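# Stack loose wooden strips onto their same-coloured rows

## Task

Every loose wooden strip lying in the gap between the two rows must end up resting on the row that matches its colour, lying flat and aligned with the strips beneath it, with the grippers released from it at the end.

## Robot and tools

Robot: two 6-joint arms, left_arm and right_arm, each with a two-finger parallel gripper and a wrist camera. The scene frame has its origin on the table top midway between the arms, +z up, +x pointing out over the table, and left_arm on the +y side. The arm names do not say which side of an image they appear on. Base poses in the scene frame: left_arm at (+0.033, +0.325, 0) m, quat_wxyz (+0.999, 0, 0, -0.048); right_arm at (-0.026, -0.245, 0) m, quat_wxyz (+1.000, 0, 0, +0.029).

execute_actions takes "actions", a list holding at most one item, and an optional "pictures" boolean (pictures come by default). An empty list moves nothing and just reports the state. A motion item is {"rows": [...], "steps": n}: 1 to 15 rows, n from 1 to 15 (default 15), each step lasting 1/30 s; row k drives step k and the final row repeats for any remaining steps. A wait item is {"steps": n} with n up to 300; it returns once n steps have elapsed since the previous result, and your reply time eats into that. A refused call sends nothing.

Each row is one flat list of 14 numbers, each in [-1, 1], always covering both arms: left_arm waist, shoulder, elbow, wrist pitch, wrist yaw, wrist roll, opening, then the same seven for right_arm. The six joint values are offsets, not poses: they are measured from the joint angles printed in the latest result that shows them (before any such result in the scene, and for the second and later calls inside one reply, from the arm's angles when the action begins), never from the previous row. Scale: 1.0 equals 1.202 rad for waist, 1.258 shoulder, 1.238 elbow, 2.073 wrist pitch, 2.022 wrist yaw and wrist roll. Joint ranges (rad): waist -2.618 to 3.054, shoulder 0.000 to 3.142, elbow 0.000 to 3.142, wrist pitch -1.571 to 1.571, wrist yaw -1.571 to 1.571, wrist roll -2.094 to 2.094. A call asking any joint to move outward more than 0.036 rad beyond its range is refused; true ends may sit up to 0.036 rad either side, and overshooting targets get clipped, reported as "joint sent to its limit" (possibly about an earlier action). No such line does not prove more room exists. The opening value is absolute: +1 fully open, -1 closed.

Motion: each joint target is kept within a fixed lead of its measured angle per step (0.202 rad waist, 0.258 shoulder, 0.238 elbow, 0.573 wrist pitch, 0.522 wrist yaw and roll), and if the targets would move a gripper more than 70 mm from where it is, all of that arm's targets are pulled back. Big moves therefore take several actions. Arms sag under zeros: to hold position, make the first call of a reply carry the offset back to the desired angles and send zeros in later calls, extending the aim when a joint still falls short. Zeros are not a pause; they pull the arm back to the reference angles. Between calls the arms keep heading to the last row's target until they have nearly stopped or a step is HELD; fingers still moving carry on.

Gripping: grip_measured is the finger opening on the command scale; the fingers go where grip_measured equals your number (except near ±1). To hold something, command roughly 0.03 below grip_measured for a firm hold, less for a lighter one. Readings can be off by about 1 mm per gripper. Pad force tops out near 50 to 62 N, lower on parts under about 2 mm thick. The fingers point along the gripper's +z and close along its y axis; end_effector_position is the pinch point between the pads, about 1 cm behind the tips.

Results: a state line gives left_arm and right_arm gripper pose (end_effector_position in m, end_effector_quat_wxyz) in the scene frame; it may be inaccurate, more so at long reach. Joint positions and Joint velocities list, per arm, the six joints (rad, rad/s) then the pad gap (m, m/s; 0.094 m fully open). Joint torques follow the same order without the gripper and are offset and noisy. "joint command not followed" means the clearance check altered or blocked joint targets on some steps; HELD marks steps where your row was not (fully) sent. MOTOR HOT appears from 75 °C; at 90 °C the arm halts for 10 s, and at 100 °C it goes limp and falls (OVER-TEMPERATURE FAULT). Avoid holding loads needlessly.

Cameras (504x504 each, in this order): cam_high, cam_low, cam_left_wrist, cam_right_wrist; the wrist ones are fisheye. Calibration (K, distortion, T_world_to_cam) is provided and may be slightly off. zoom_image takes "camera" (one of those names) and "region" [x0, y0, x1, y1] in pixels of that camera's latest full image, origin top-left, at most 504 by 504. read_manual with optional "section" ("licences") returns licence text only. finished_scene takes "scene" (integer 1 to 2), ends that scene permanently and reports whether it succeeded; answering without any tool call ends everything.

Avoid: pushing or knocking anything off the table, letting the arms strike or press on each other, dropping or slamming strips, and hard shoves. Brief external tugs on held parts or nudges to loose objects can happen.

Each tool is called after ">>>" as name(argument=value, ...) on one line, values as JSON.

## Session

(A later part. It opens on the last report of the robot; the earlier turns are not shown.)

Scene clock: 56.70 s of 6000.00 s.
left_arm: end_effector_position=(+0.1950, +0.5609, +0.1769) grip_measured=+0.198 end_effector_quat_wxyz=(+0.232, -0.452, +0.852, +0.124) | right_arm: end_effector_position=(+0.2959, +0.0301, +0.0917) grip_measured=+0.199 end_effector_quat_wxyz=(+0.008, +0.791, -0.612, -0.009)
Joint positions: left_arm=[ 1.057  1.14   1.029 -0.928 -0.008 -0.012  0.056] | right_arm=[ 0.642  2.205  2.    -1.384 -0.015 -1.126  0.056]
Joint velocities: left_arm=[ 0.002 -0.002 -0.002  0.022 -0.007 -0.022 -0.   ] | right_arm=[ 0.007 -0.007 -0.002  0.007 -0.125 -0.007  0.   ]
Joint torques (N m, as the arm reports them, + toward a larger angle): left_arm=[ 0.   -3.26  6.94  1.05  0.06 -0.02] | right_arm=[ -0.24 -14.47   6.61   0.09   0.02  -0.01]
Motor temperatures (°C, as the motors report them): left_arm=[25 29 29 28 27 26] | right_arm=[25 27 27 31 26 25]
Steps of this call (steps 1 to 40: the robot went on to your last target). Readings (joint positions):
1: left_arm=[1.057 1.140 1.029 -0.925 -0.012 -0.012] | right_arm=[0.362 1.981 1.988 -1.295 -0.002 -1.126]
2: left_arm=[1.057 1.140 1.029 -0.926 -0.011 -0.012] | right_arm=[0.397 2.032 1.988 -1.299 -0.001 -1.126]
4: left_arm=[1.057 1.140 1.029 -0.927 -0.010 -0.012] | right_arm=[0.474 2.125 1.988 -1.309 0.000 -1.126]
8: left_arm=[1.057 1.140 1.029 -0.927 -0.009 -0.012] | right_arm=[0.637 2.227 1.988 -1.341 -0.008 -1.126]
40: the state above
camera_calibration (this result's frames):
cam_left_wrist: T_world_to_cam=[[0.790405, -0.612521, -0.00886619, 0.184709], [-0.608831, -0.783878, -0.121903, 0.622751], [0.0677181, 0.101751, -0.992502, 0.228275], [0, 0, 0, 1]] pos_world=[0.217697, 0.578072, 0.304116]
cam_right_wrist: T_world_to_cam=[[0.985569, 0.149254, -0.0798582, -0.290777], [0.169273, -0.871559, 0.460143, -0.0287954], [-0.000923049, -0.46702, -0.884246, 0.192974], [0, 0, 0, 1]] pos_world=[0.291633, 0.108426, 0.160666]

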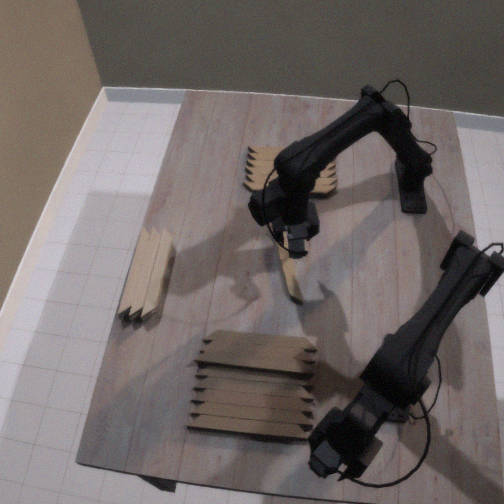

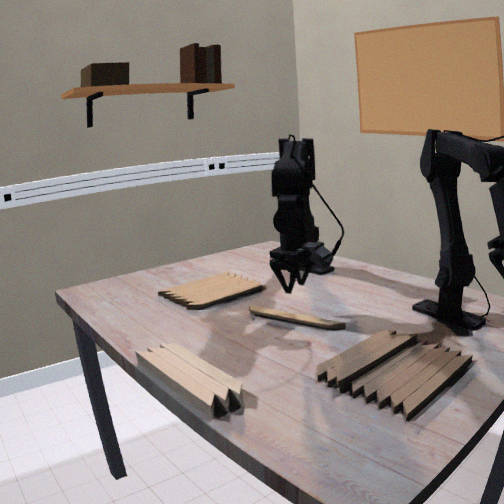

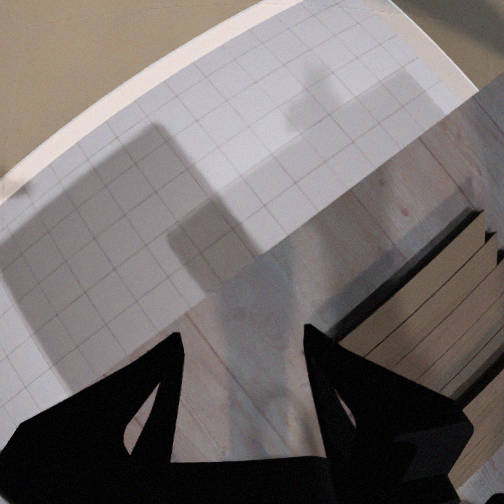

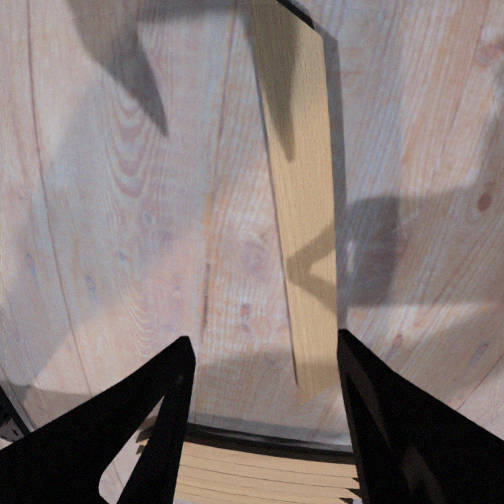

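>>> execute_actions(actions=[{"rows":[[0,0,0,0,0,0,0.2,-0.02,0.04,-0.05,0.088,0,0,0.6]]}])

Scene clock: 59.87 s of 6000.00 s.
left_arm: end_effector_position=(+0.1950, +0.5609, +0.1769) grip_measured=+0.198 end_effector_quat_wxyz=(+0.232, -0.452, +0.852, +0.124) | right_arm: end_effector_position=(+0.3167, +0.0393, +0.0481) grip_measured=+0.598 end_effector_quat_wxyz=(-0.010, +0.787, -0.617, -0.005)
Joint positions: left_arm=[ 1.057  1.14   1.029 -0.928 -0.008 -0.012  0.056] | right_arm=[ 0.628  2.271  1.935 -1.217 -0.015 -1.126  0.075]
Joint velocities: left_arm=[-0.022 -0.007 -0.002  0.007  0.037  0.007 -0.   ] | right_arm=[-0.007  0.007  0.002 -0.007 -0.051 -0.066  0.001]
Joint torques (N m, as the arm reports them, + toward a larger angle): left_arm=[-0.01 -2.22  6.55  1.1  -0.02 -0.01] | right_arm=[ -0.79 -13.86   5.01   0.37   0.02  -0.01]
Motor temperatures (°C, as the motors report them): left_arm=[25 29 29 28 27 26] | right_arm=[25 28 27 31 26 25]
Steps of this call (steps 1 to 15: the robot went on to your last target; steps 16 to 80: nothing new was sent; steps 81 to 95: all 15 steps of this action). Readings (joint positions):
81: left_arm=[1.057 1.140 1.029 -0.928 -0.008 -0.012] | right_arm=[0.642 2.207 1.991 -1.367 -0.015 -1.126]
82: left_arm=[1.057 1.140 1.029 -0.928 -0.008 -0.012] | right_arm=[0.640 2.208 1.979 -1.336 -0.015 -1.126]
84: left_arm=[1.057 1.140 1.029 -0.928 -0.008 -0.012] | right_arm=[0.636 2.227 1.961 -1.287 -0.015 -1.126]
88: left_arm=[1.057 1.140 1.029 -0.928 -0.008 -0.012] | right_arm=[0.629 2.265 1.939 -1.240 -0.015 -1.126]
95: the state above
camera_calibration (this result's frames):
cam_left_wrist: T_world_to_cam=[[0.790405, -0.612521, -0.00886619, 0.184709], [-0.608831, -0.783878, -0.121903, 0.622751], [0.0677181, 0.101751, -0.992502, 0.228275], [0, 0, 0, 1]] pos_world=[0.217697, 0.578072, 0.304116]
cam_right_wrist: T_world_to_cam=[[0.989414, 0.13683, -0.0483494, -0.318393], [0.144004, -0.884449, 0.443861, 0.00515651], [0.017971, -0.446125, -0.89479, 0.152426], [0, 0, 0, 1]] pos_world=[0.311541, 0.116128, 0.118707]

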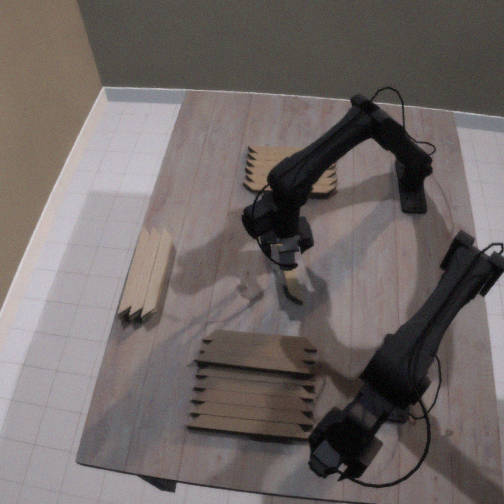

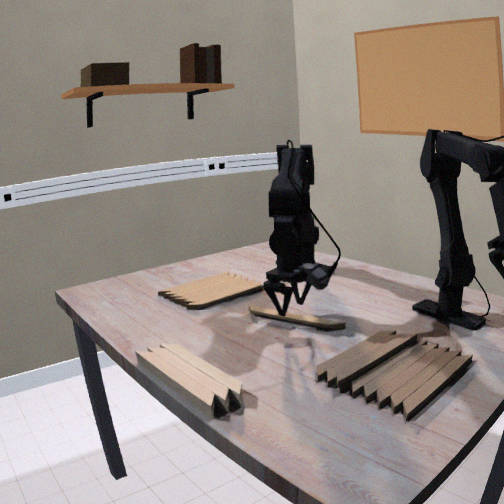

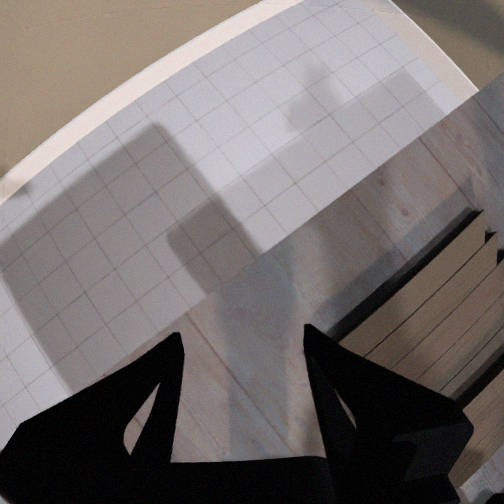

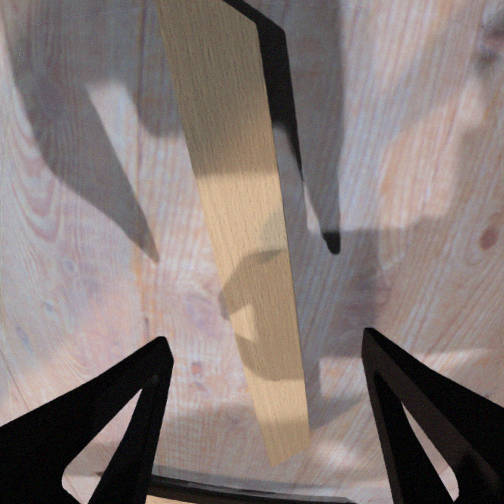

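Down 0.033: q2 +.022, q3 −.095.

>>> execute_actions(actions=[{"rows":[[0,0,0,0,0,0,0.2,0,0.005,-0.075,0.05,0,-0.02,0.6]]}], pictures=false)

>>> execute_actions(actions=[{"rows":[[0,0,0,0,0,0,0.2,0,-0.015,0,0,0,0,-0.5]]}])

Scene clock: 63.37 s of 6000.00 s.
left_arm: end_effector_position=(+0.1950, +0.5609, +0.1769) grip_measured=+0.198 end_effector_quat_wxyz=(+0.232, -0.452, +0.852, +0.124) | right_arm: end_effector_position=(+0.3147, +0.0373, +0.0218) grip_measured=+0.598 end_effector_quat_wxyz=(-0.008, +0.796, -0.605, -0.005)
Joint positions: left_arm=[ 1.057  1.14   1.029 -0.928 -0.008 -0.012  0.056] | right_arm=[ 0.628  2.282  1.848 -1.125 -0.014 -1.156  0.075]
Joint velocities: left_arm=[-0.002  0.012 -0.002 -0.022  0.095 -0.022 -0.001] | right_arm=[-0.017  0.002 -0.037 -0.007 -0.022  0.081 -0.   ]
Joint torques (N m, as the arm reports them, + toward a larger angle): left_arm=[-0.01 -2.23  6.56  1.1  -0.02 -0.01] | right_arm=[ -0.03 -12.9    4.32   0.33   0.01  -0.12]
Motor temperatures (°C, as the motors report them): left_arm=[25 29 29 29 27 26] | right_arm=[25 29 27 30 26 25]
Steps of this call (steps 1 to 15: the robot went on to your last target; steps 16 to 90: nothing new was sent; steps 91 to 105: all 15 steps of this action). Readings (joint positions):
91: left_arm=[1.057 1.140 1.029 -0.928 -0.008 -0.012] | right_arm=[0.628 2.270 1.921 -1.195 -0.015 -1.130]
92: left_arm=[1.057 1.140 1.029 -0.928 -0.008 -0.012] | right_arm=[0.628 2.267 1.902 -1.175 -0.015 -1.136]
94: left_arm=[1.057 1.140 1.029 -0.928 -0.008 -0.012] | right_arm=[0.628 2.272 1.866 -1.154 -0.015 -1.143]
98: left_arm=[1.057 1.140 1.029 -0.928 -0.008 -0.012] | right_arm=[0.628 2.280 1.848 -1.136 -0.014 -1.152]
105: the state above

Scene clock: 63.87 s of 6000.00 s.
left_arm: end_effector_position=(+0.1950, +0.5609, +0.1769) grip_measured=+0.198 end_effector_quat_wxyz=(+0.232, -0.452, +0.852, +0.124) | right_arm: end_effector_position=(+0.3148, +0.0374, +0.0218) grip_measured=-0.430 end_effector_quat_wxyz=(-0.008, +0.796, -0.605, -0.005)
Joint positions: left_arm=[ 1.057  1.14   1.029 -0.928 -0.008 -0.012  0.056] | right_arm=[ 0.628  2.282  1.848 -1.125 -0.013 -1.156  0.027]
Joint velocities: left_arm=[-0.012 -0.007  0.012  0.007  0.037 -0.022 -0.002] | right_arm=[-0.002 -0.017  0.022  0.051  0.051 -0.095 -0.   ]
Joint torques (N m, as the arm reports them, + toward a larger angle): left_arm=[-0.01 -2.23  6.55  1.1  -0.02 -0.01] | right_arm=[  0.   -14.1    4.78   0.26   0.01  -0.01]
Motor temperatures (°C, as the motors report them): left_arm=[25 29 29 29 27 26] | right_arm=[25 30 27 30 26 25]
Steps of this call (steps 1 to 15: all 15 steps of this action). Readings (joint positions):
1: left_arm=[1.057 1.140 1.029 -0.928 -0.008 -0.012] | right_arm=[0.628 2.282 1.848 -1.125 -0.014 -1.156]
2: left_arm=[1.057 1.140 1.029 -0.928 -0.008 -0.012] | right_arm=[0.628 2.282 1.848 -1.125 -0.014 -1.156]
4: left_arm=[1.057 1.140 1.029 -0.928 -0.008 -0.012] | right_arm=[0.628 2.282 1.848 -1.125 -0.013 -1.156]
8: left_arm=[1.057 1.140 1.029 -0.928 -0.008 -0.012] | right_arm=[0.628 2.282 1.848 -1.125 -0.013 -1.156]
15: the state above
camera_calibration (this result's frames):
cam_left_wrist: T_world_to_cam=[[0.790405, -0.612521, -0.00886619, 0.184709], [-0.608831, -0.783878, -0.121903, 0.622751], [0.0677181, 0.101751, -0.992502, 0.228275], [0, 0, 0, 1]] pos_world=[0.217697, 0.578072, 0.304116]
cam_right_wrist: T_world_to_cam=[[0.984737, 0.166298, -0.0513705, -0.317077], [0.17155, -0.877496, 0.447852, 0.0062903], [0.0293994, -0.449829, -0.892631, 0.124606], [0, 0, 0, 1]] pos_world=[0.307495, 0.1143, 0.0921218]

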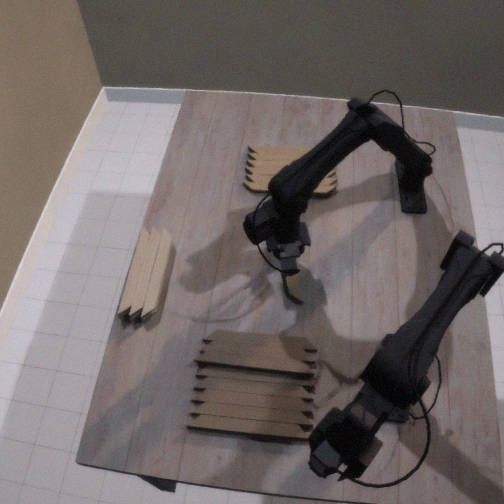

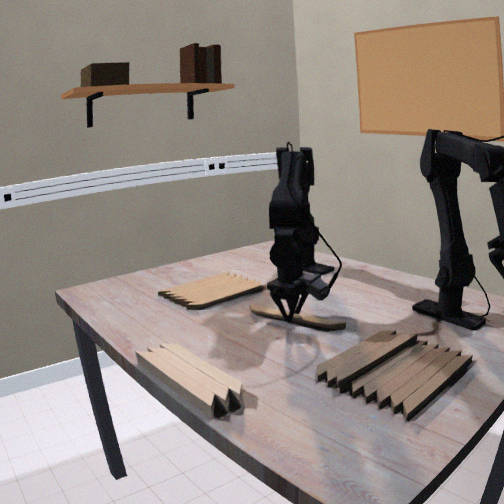

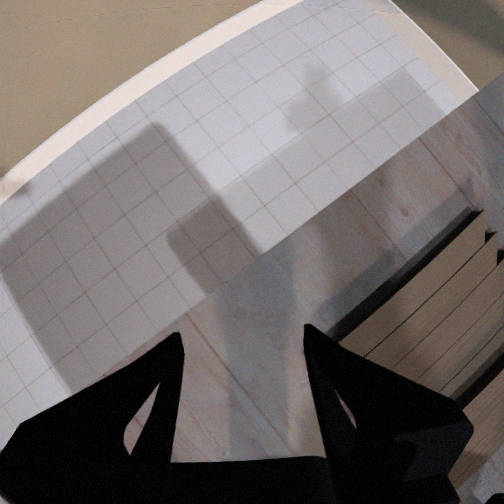

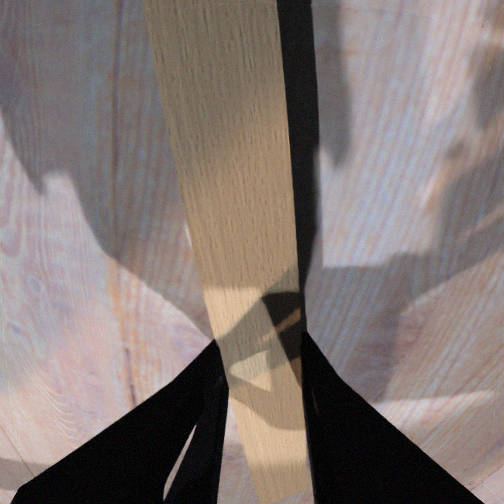

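>>> execute_actions(actions=[{"rows":[[0,0,0,0,0,0,0.2,0,-0.1,0,-0.04,0,0,-0.5],[0,0,0,0,0,0,0.2,0,-0.1,0,-0.04,0,0,-0.5],[0,0,0,0,0,0,0.2,0,-0.15,0,-0.06,0,0,-0.5],[0,0,0,0,0,0,0.2,0,-0.15,0,-0.06,0,0,-0.5],[0,0,0,0,0,0,0.2,0,-0.2,-0.05,-0.06,0,0,-0.5],[0,0,0,0,0,0,0.2,0,-0.25,-0.1,-0.06,0,0,-0.5],[0,0,0,0,0,0,0.2,-0.52,-0.39,-0.37,-0.01,0,0.605,-0.5]]}], pictures=false)

>>> execute_actions(actions=[{"steps":35}])

Scene clock: 70.30 s of 6000.00 s.
left_arm: end_effector_position=(+0.1950, +0.5609, +0.1769) grip_measured=+0.198 end_effector_quat_wxyz=(+0.232, -0.452, +0.852, +0.124) | right_arm: end_effector_position=(+0.2984, -0.1478, +0.0903) grip_measured=-0.429 end_effector_quat_wxyz=(+0.018, -0.356, +0.934, +0.010)
Joint positions: left_arm=[ 1.057  1.14   1.029 -0.928 -0.008 -0.012  0.056] | right_arm=[ 0.22   1.804  1.417 -1.151 -0.024 -0.451  0.027]
Joint velocities: left_arm=[-0.012 -0.017 -0.012 -0.037 -0.066 -0.037 -0.   ] | right_arm=[-1.971  0.071 -0.549  0.095  0.037  2.718 -0.   ]
Joint torques (N m, as the arm reports them, + toward a larger angle): left_arm=[-0.01 -2.23  6.55  1.1  -0.02 -0.01] | right_arm=[ -1.29 -10.21   5.33   0.23   0.12   0.04]
Motor temperatures (°C, as the motors report them): left_arm=[25 29 29 29 27 26] | right_arm=[25 31 27 30 26 25]
Steps of this call (steps 1 to 15: the robot went on to your last target; steps 16 to 90: nothing new was sent; then 2.93 s passed at rest; steps 91 to 105: all 15 steps of this action). Readings (joint positions):
91: left_arm=[1.057 1.140 1.029 -0.928 -0.008 -0.012] | right_arm=[0.628 2.274 1.846 -1.127 -0.013 -1.156]
92: left_arm=[1.057 1.140 1.029 -0.928 -0.008 -0.012] | right_arm=[0.628 2.262 1.840 -1.139 -0.013 -1.156]
94: left_arm=[1.057 1.140 1.029 -0.928 -0.008 -0.012] | right_arm=[0.628 2.214 1.833 -1.174 -0.013 -1.156]
98: left_arm=[1.057 1.140 1.029 -0.928 -0.008 -0.012] | right_arm=[0.600 2.004 1.698 -1.165 -0.026 -1.038]
105: the state above

Scene clock: 71.47 s of 6000.00 s.
left_arm: end_effector_position=(+0.1950, +0.5609, +0.1769) grip_measured=+0.198 end_effector_quat_wxyz=(+0.232, -0.452, +0.852, +0.124) | right_arm: end_effector_position=(+0.3049, -0.2256, +0.0820) grip_measured=-0.429 end_effector_quat_wxyz=(+0.002, +0.002, +1.000, +0.004)
Joint positions: left_arm=[ 1.057  1.14   1.029 -0.928 -0.008 -0.012  0.056] | right_arm=[-0.004  1.808  1.39  -1.148 -0.007  0.058  0.027]
Joint velocities: left_arm=[-0.012 -0.007 -0.002  0.022 -0.022 -0.022  0.   ] | right_arm=[ 0.007 -0.002 -0.007 -0.051 -0.007 -0.022 -0.001]
Joint torques (N m, as the arm reports them, + toward a larger angle): left_arm=[ 0.   -2.23  6.55  1.1  -0.02 -0.01] | right_arm=[  0.56 -10.03   4.79   0.28  -0.05   0.08]
Motor temperatures (°C, as the motors report them): left_arm=[25 28 29 29 27 26] | right_arm=[25 31 27 30 26 25]
Steps of this call (steps 1 to 35: the robot went on to your last target). Readings (joint positions):
1: left_arm=[1.057 1.140 1.029 -0.928 -0.008 -0.012] | right_arm=[0.149 1.807 1.402 -1.149 -0.022 -0.354]
2: left_arm=[1.057 1.140 1.029 -0.928 -0.008 -0.012] | right_arm=[0.082 1.808 1.394 -1.149 -0.018 -0.271]
4: left_arm=[1.057 1.140 1.029 -0.928 -0.008 -0.012] | right_arm=[-0.012 1.808 1.390 -1.149 -0.001 -0.150]
8: left_arm=[1.057 1.140 1.029 -0.928 -0.008 -0.012] | right_arm=[-0.025 1.808 1.390 -1.148 0.005 -0.025]
35: the state above
camera_calibration (this result's frames):
cam_left_wrist: T_world_to_cam=[[0.790405, -0.612521, -0.00886619, 0.184709], [-0.608831, -0.783878, -0.121903, 0.622751], [0.0677181, 0.101751, -0.992502, 0.228275], [0, 0, 0, 1]] pos_world=[0.217697, 0.578072, 0.304116]
cam_right_wrist: T_world_to_cam=[[-0.108656, -0.992068, -0.063204, -0.187525], [-0.885003, 0.0675817, 0.460654, 0.284575], [-0.452729, 0.105989, -0.885327, 0.332085], [0, 0, 0, 1]] pos_world=[0.381819, -0.240466, 0.151061]

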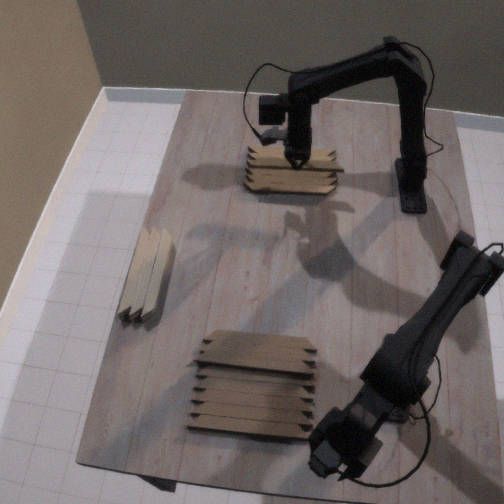

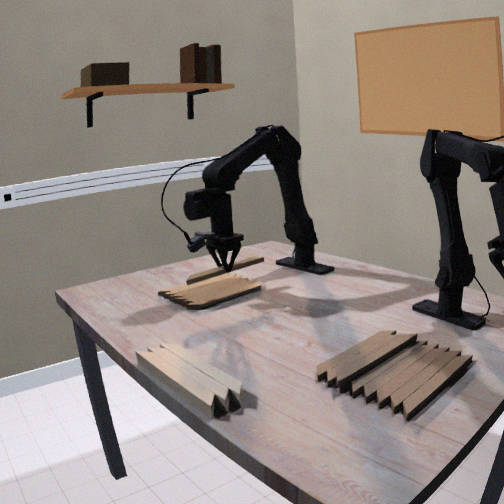

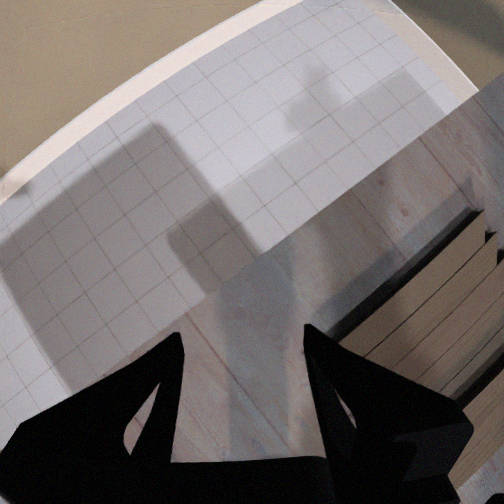

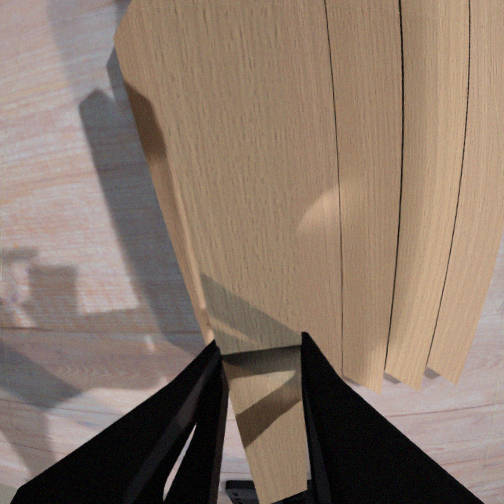

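>>> execute_actions(actions=[{"rows":[[0,0,0,0,0,0,0.2,-0.09,0.045,-0.045,0.07,0,-0.07,-0.5]]}])

>>> zoom_image(camera="cam_low", region=[140,230,290,320])

>>> zoom_image(camera="cam_high", region=[220,120,370,210])

Scene clock: 76.90 s of 6000.00 s.
left_arm: end_effector_position=(+0.1950, +0.5609, +0.1769) grip_measured=+0.198 end_effector_quat_wxyz=(+0.232, -0.452, +0.852, +0.124) | right_arm: end_effector_position=(+0.3155, -0.2644, +0.0467) grip_measured=-0.429 end_effector_quat_wxyz=(+0.005, -0.004, +1.000, +0.002)
Joint positions: left_arm=[ 1.057  1.14   1.029 -0.928 -0.008 -0.012  0.056] | right_arm=[-0.118  1.875  1.331 -1.018 -0.005 -0.069  0.027]
Joint velocities: left_arm=[-0.007  0.002 -0.007 -0.037  0.007 -0.095  0.001] | right_arm=[-0.002 -0.002 -0.012  0.051  0.037 -0.081  0.001]
Joint torques (N m, as the arm reports them, + toward a larger angle): left_arm=[-0.01 -2.23  6.55  1.1  -0.02 -0.01] | right_arm=[ 0.48 -9.93  4.91  0.33  0.   -0.14]
Motor temperatures (°C, as the motors report them): left_arm=[25 28 29 29 27 26] | right_arm=[25 31 27 29 26 25]
Steps of this call (steps 1 to 15: the robot went on to your last target; steps 16 to 90: nothing new was sent; then 1.93 s passed at rest; steps 91 to 105: all 15 steps of this action). Readings (joint positions):
91: left_arm=[1.057 1.140 1.029 -0.928 -0.008 -0.012] | right_arm=[-0.013 1.811 1.383 -1.134 -0.011 0.039]
92: left_arm=[1.057 1.140 1.029 -0.928 -0.008 -0.012] | right_arm=[-0.030 1.815 1.373 -1.108 -0.016 0.016]
94: left_arm=[1.057 1.140 1.029 -0.928 -0.008 -0.012] | right_arm=[-0.078 1.840 1.355 -1.069 -0.014 -0.017]
98: left_arm=[1.057 1.140 1.029 -0.928 -0.008 -0.012] | right_arm=[-0.119 1.874 1.332 -1.035 -0.005 -0.050]
105: the state above
camera_calibration (this result's frames):
cam_left_wrist: T_world_to_cam=[[0.790405, -0.612521, -0.00886619, 0.184709], [-0.608831, -0.783878, -0.121903, 0.622751], [0.0677181, 0.101751, -0.992502, 0.228275], [0, 0, 0, 1]] pos_world=[0.217697, 0.578072, 0.304116]
cam_right_wrist: T_world_to_cam=[[-0.0950687, -0.993622, -0.0606357, -0.231924], [-0.888429, 0.057211, 0.455436, 0.311475], [-0.449062, 0.0971682, -0.888201, 0.306404], [0, 0, 0, 1]] pos_world=[0.392269, -0.278037, 0.116229]

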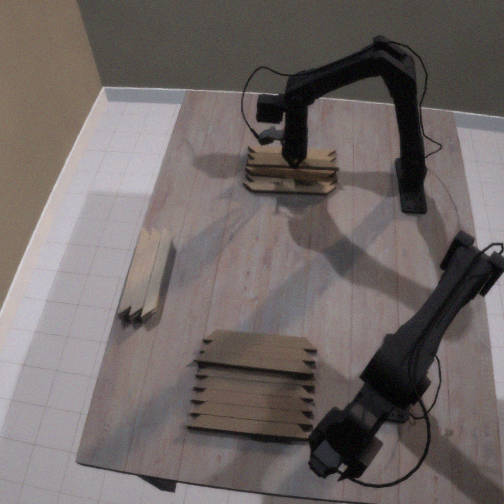

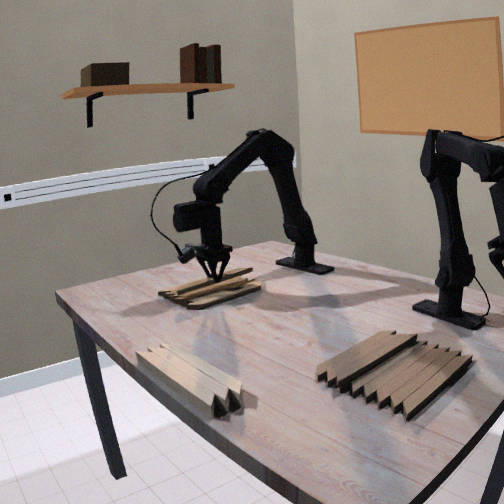

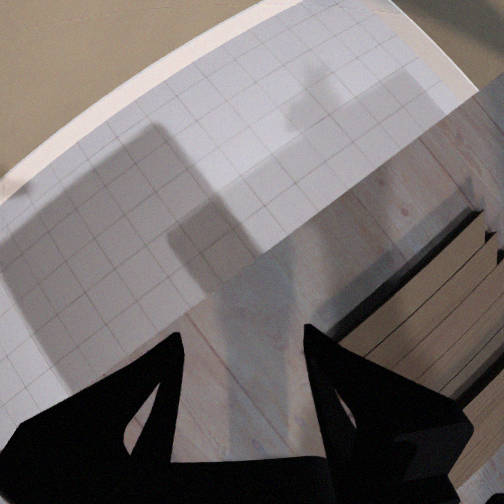

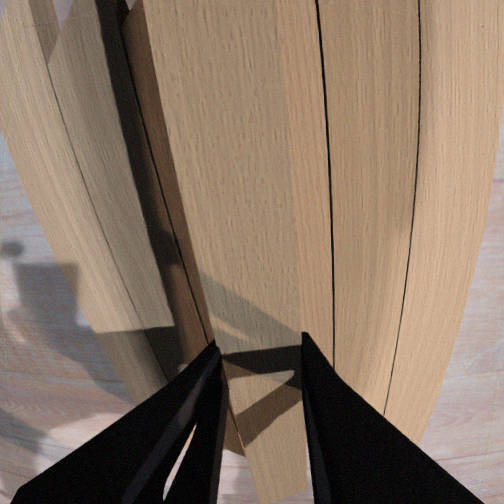

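Region (140, 230, 290, 320) of cam_low's 504x504 image, scaled by 3.360, with more detail than that image has; it fills the top 302 rows of this view, and the rest is white.

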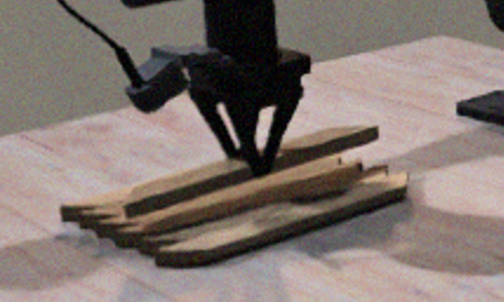

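Region (220, 120, 370, 210) of cam_high's 504x504 image, scaled by 3.360, with more detail than that image has; it fills the top 302 rows of this view, and the rest is white.

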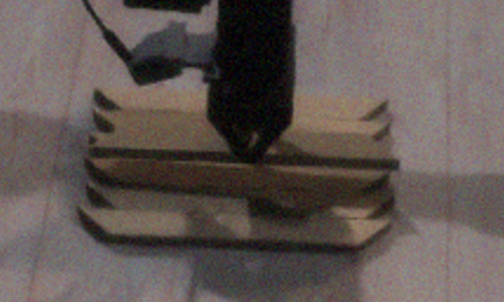

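>>> execute_actions(actions=[{"rows":[[0,0,0,0,0,0,0.2,0.032,-0.01,0,0.02,0,0.01,-0.5],[0,0,0,0,0,0,0.2,0.032,-0.01,0,0.02,0,0.01,-0.5],[0,0,0,0,0,0,0.2,0.032,-0.01,-0.04,0.045,0,0.01,-0.5]]}], pictures=false)

>>> execute_actions(actions=[{"rows":[[0,0,0,0,0,0,0.2,0,-0.01,0,0,0,0,0.2]],"steps":10}], pictures=false)

>>> execute_actions(actions=[{"rows":[[0,0,0,0,0,0,0.2,0,-0.2,0,-0.05,0,0,0.2]]}])

Scene clock: 82.77 s of 6000.00 s.
left_arm: end_effector_position=(+0.1950, +0.5609, +0.1769) grip_measured=+0.198 end_effector_quat_wxyz=(+0.232, -0.452, +0.852, +0.124) | right_arm: end_effector_position=(+0.3193, -0.2541, +0.0354) grip_measured=-0.429 end_effector_quat_wxyz=(+0.019, -0.015, +1.000, +0.001)
Joint positions: left_arm=[ 1.057  1.14   1.029 -0.928 -0.008 -0.012  0.056] | right_arm=[-0.087  1.875  1.283 -0.94  -0.004 -0.059  0.027]
Joint velocities: left_arm=[ 0.007 -0.022  0.007 -0.007  0.037 -0.051  0.   ] | right_arm=[-0.027  0.002  0.012  0.081  0.037 -0.051  0.   ]
Joint torques (N m, as the arm reports them, + toward a larger angle): left_arm=[-0.01 -2.23  6.55  1.1  -0.02 -0.01] | right_arm=[ 0.62 -9.91  4.52  0.39  0.01  0.09]
Motor temperatures (°C, as the motors report them): left_arm=[25 28 29 30 27 26] | right_arm=[25 31 27 29 26 25]
Steps of this call (steps 1 to 15: the robot went on to your last target; steps 16 to 90: nothing new was sent; then 2.37 s passed at rest; steps 91 to 105: all 15 steps of this action). Readings (joint positions):
91: left_arm=[1.057 1.140 1.029 -0.928 -0.008 -0.012] | right_arm=[-0.116 1.875 1.331 -1.012 -0.004 -0.072]
92: left_arm=[1.057 1.140 1.029 -0.928 -0.008 -0.012] | right_arm=[-0.111 1.875 1.331 -1.008 -0.004 -0.069]
94: left_arm=[1.057 1.140 1.029 -0.928 -0.008 -0.012] | right_arm=[-0.099 1.875 1.316 -0.979 -0.004 -0.065]
98: left_arm=[1.057 1.140 1.029 -0.928 -0.008 -0.012] | right_arm=[-0.087 1.875 1.285 -0.956 -0.004 -0.061]
105: the state above

Scene clock: 83.10 s of 6000.00 s.
left_arm: end_effector_position=(+0.1950, +0.5609, +0.1769) grip_measured=+0.198 end_effector_quat_wxyz=(+0.232, -0.452, +0.852, +0.124) | right_arm: end_effector_position=(+0.3194, -0.2541, +0.0354) grip_measured=+0.198 end_effector_quat_wxyz=(+0.020, -0.014, +1.000, +0.001)
Joint positions: left_arm=[ 1.057  1.14   1.029 -0.928 -0.008 -0.012  0.056] | right_arm=[-0.087  1.875  1.283 -0.94  -0.004 -0.058  0.056]
Joint velocities: left_arm=[ 0.012 -0.007 -0.002  0.081  0.066  0.007  0.   ] | right_arm=[ 0.012 -0.022  0.007 -0.037 -0.037 -0.051 -0.001]
Joint torques (N m, as the arm reports them, + toward a larger angle): left_arm=[-0.01 -2.23  6.55  1.1  -0.02 -0.01] | right_arm=[  0.   -10.04   4.6    0.31   0.02  -0.01]
Motor temperatures (°C, as the motors report them): left_arm=[25 28 29 30 27 26] | right_arm=[25 31 27 29 26 25]
Steps of this call (steps 1 to 10: all 10 steps of this action). Readings (joint positions):
1: left_arm=[1.057 1.140 1.029 -0.928 -0.008 -0.012] | right_arm=[-0.087 1.875 1.283 -0.940 -0.004 -0.058]
2: left_arm=[1.057 1.140 1.029 -0.928 -0.008 -0.012] | right_arm=[-0.087 1.875 1.283 -0.940 -0.004 -0.058]
4: left_arm=[1.057 1.140 1.029 -0.928 -0.008 -0.012] | right_arm=[-0.087 1.875 1.283 -0.940 -0.004 -0.058]
8: left_arm=[1.057 1.140 1.029 -0.928 -0.008 -0.012] | right_arm=[-0.087 1.875 1.283 -0.940 -0.004 -0.058]
10: the state above

Scene clock: 83.60 s of 6000.00 s.
left_arm: end_effector_position=(+0.1950, +0.5609, +0.1769) grip_measured=+0.198 end_effector_quat_wxyz=(+0.232, -0.452, +0.852, +0.124) | right_arm: end_effector_position=(+0.3074, -0.2538, +0.1142) grip_measured=+0.198 end_effector_quat_wxyz=(+0.101, -0.014, +0.995, -0.003)
Joint positions: left_arm=[ 1.057  1.14   1.029 -0.928 -0.008 -0.012  0.056] | right_arm=[-0.087  1.618  1.28  -1.03  -0.004 -0.058  0.056]
Joint velocities: left_arm=[ 0.007 -0.002 -0.002 -0.007 -0.095 -0.037  0.001] | right_arm=[ 0.007 -0.007 -0.007 -0.051 -0.022  0.022 -0.   ]
Joint torques (N m, as the arm reports them, + toward a larger angle): left_arm=[ 0.   -2.23  6.54  1.1  -0.02 -0.01] | right_arm=[ 0.   -6.83  5.38  0.5   0.02 -0.01]
Motor temperatures (°C, as the motors report them): left_arm=[25 28 29 30 27 26] | right_arm=[25 31 27 29 26 25]
Steps of this call (steps 1 to 15: all 15 steps of this action). Readings (joint positions):
1: left_arm=[1.057 1.140 1.029 -0.928 -0.008 -0.012] | right_arm=[-0.087 1.858 1.279 -0.942 -0.004 -0.058]
2: left_arm=[1.057 1.140 1.029 -0.928 -0.008 -0.012] | right_arm=[-0.087 1.823 1.267 -0.955 -0.004 -0.058]
4: left_arm=[1.057 1.140 1.029 -0.928 -0.008 -0.012] | right_arm=[-0.087 1.723 1.262 -0.994 -0.004 -0.058]
8: left_arm=[1.057 1.140 1.029 -0.928 -0.008 -0.012] | right_arm=[-0.087 1.614 1.280 -1.014 -0.004 -0.058]
15: the state above
camera_calibration (this result's frames):
cam_left_wrist: T_world_to_cam=[[0.790405, -0.612521, -0.00886619, 0.184709], [-0.608831, -0.783878, -0.121903, 0.622751], [0.0677181, 0.101751, -0.992502, 0.228275], [0, 0, 0, 1]] pos_world=[0.217697, 0.578072, 0.304116]
cam_right_wrist: T_world_to_cam=[[-0.0626343, -0.99575, -0.0675225, -0.227721], [-0.960182, 0.0416641, 0.276252, 0.311545], [-0.272265, 0.0821367, -0.95871, 0.311548], [0, 0, 0, 1]] pos_world=[0.3697, -0.265323, 0.197244]

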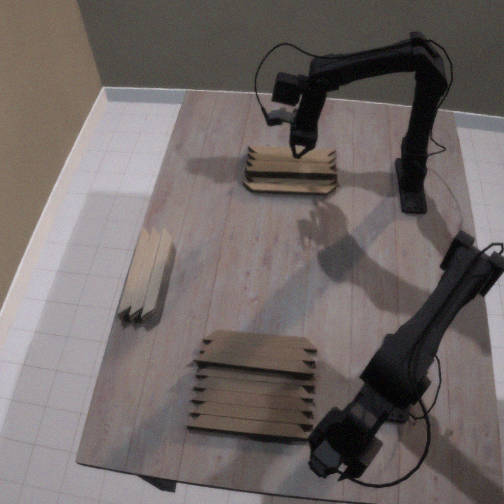

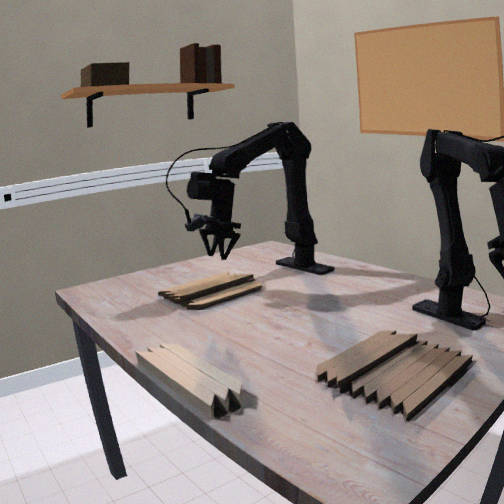

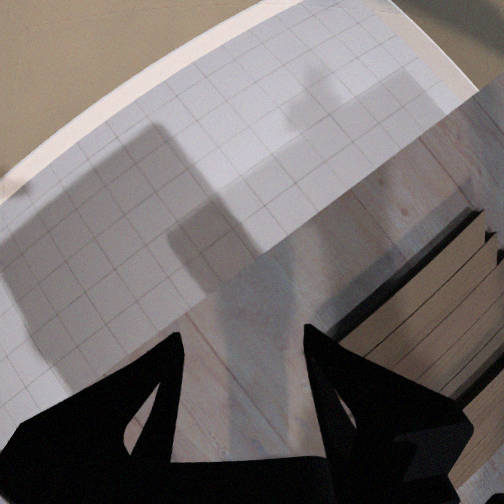

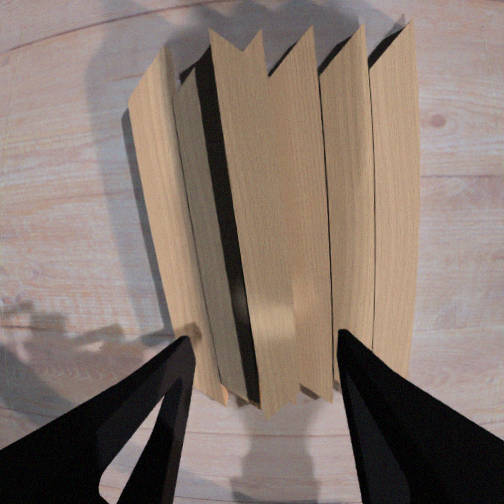

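Mirrored mitre but in line; accept.

>>> finished_scene(scene=1)

The scene is finished: the task was done.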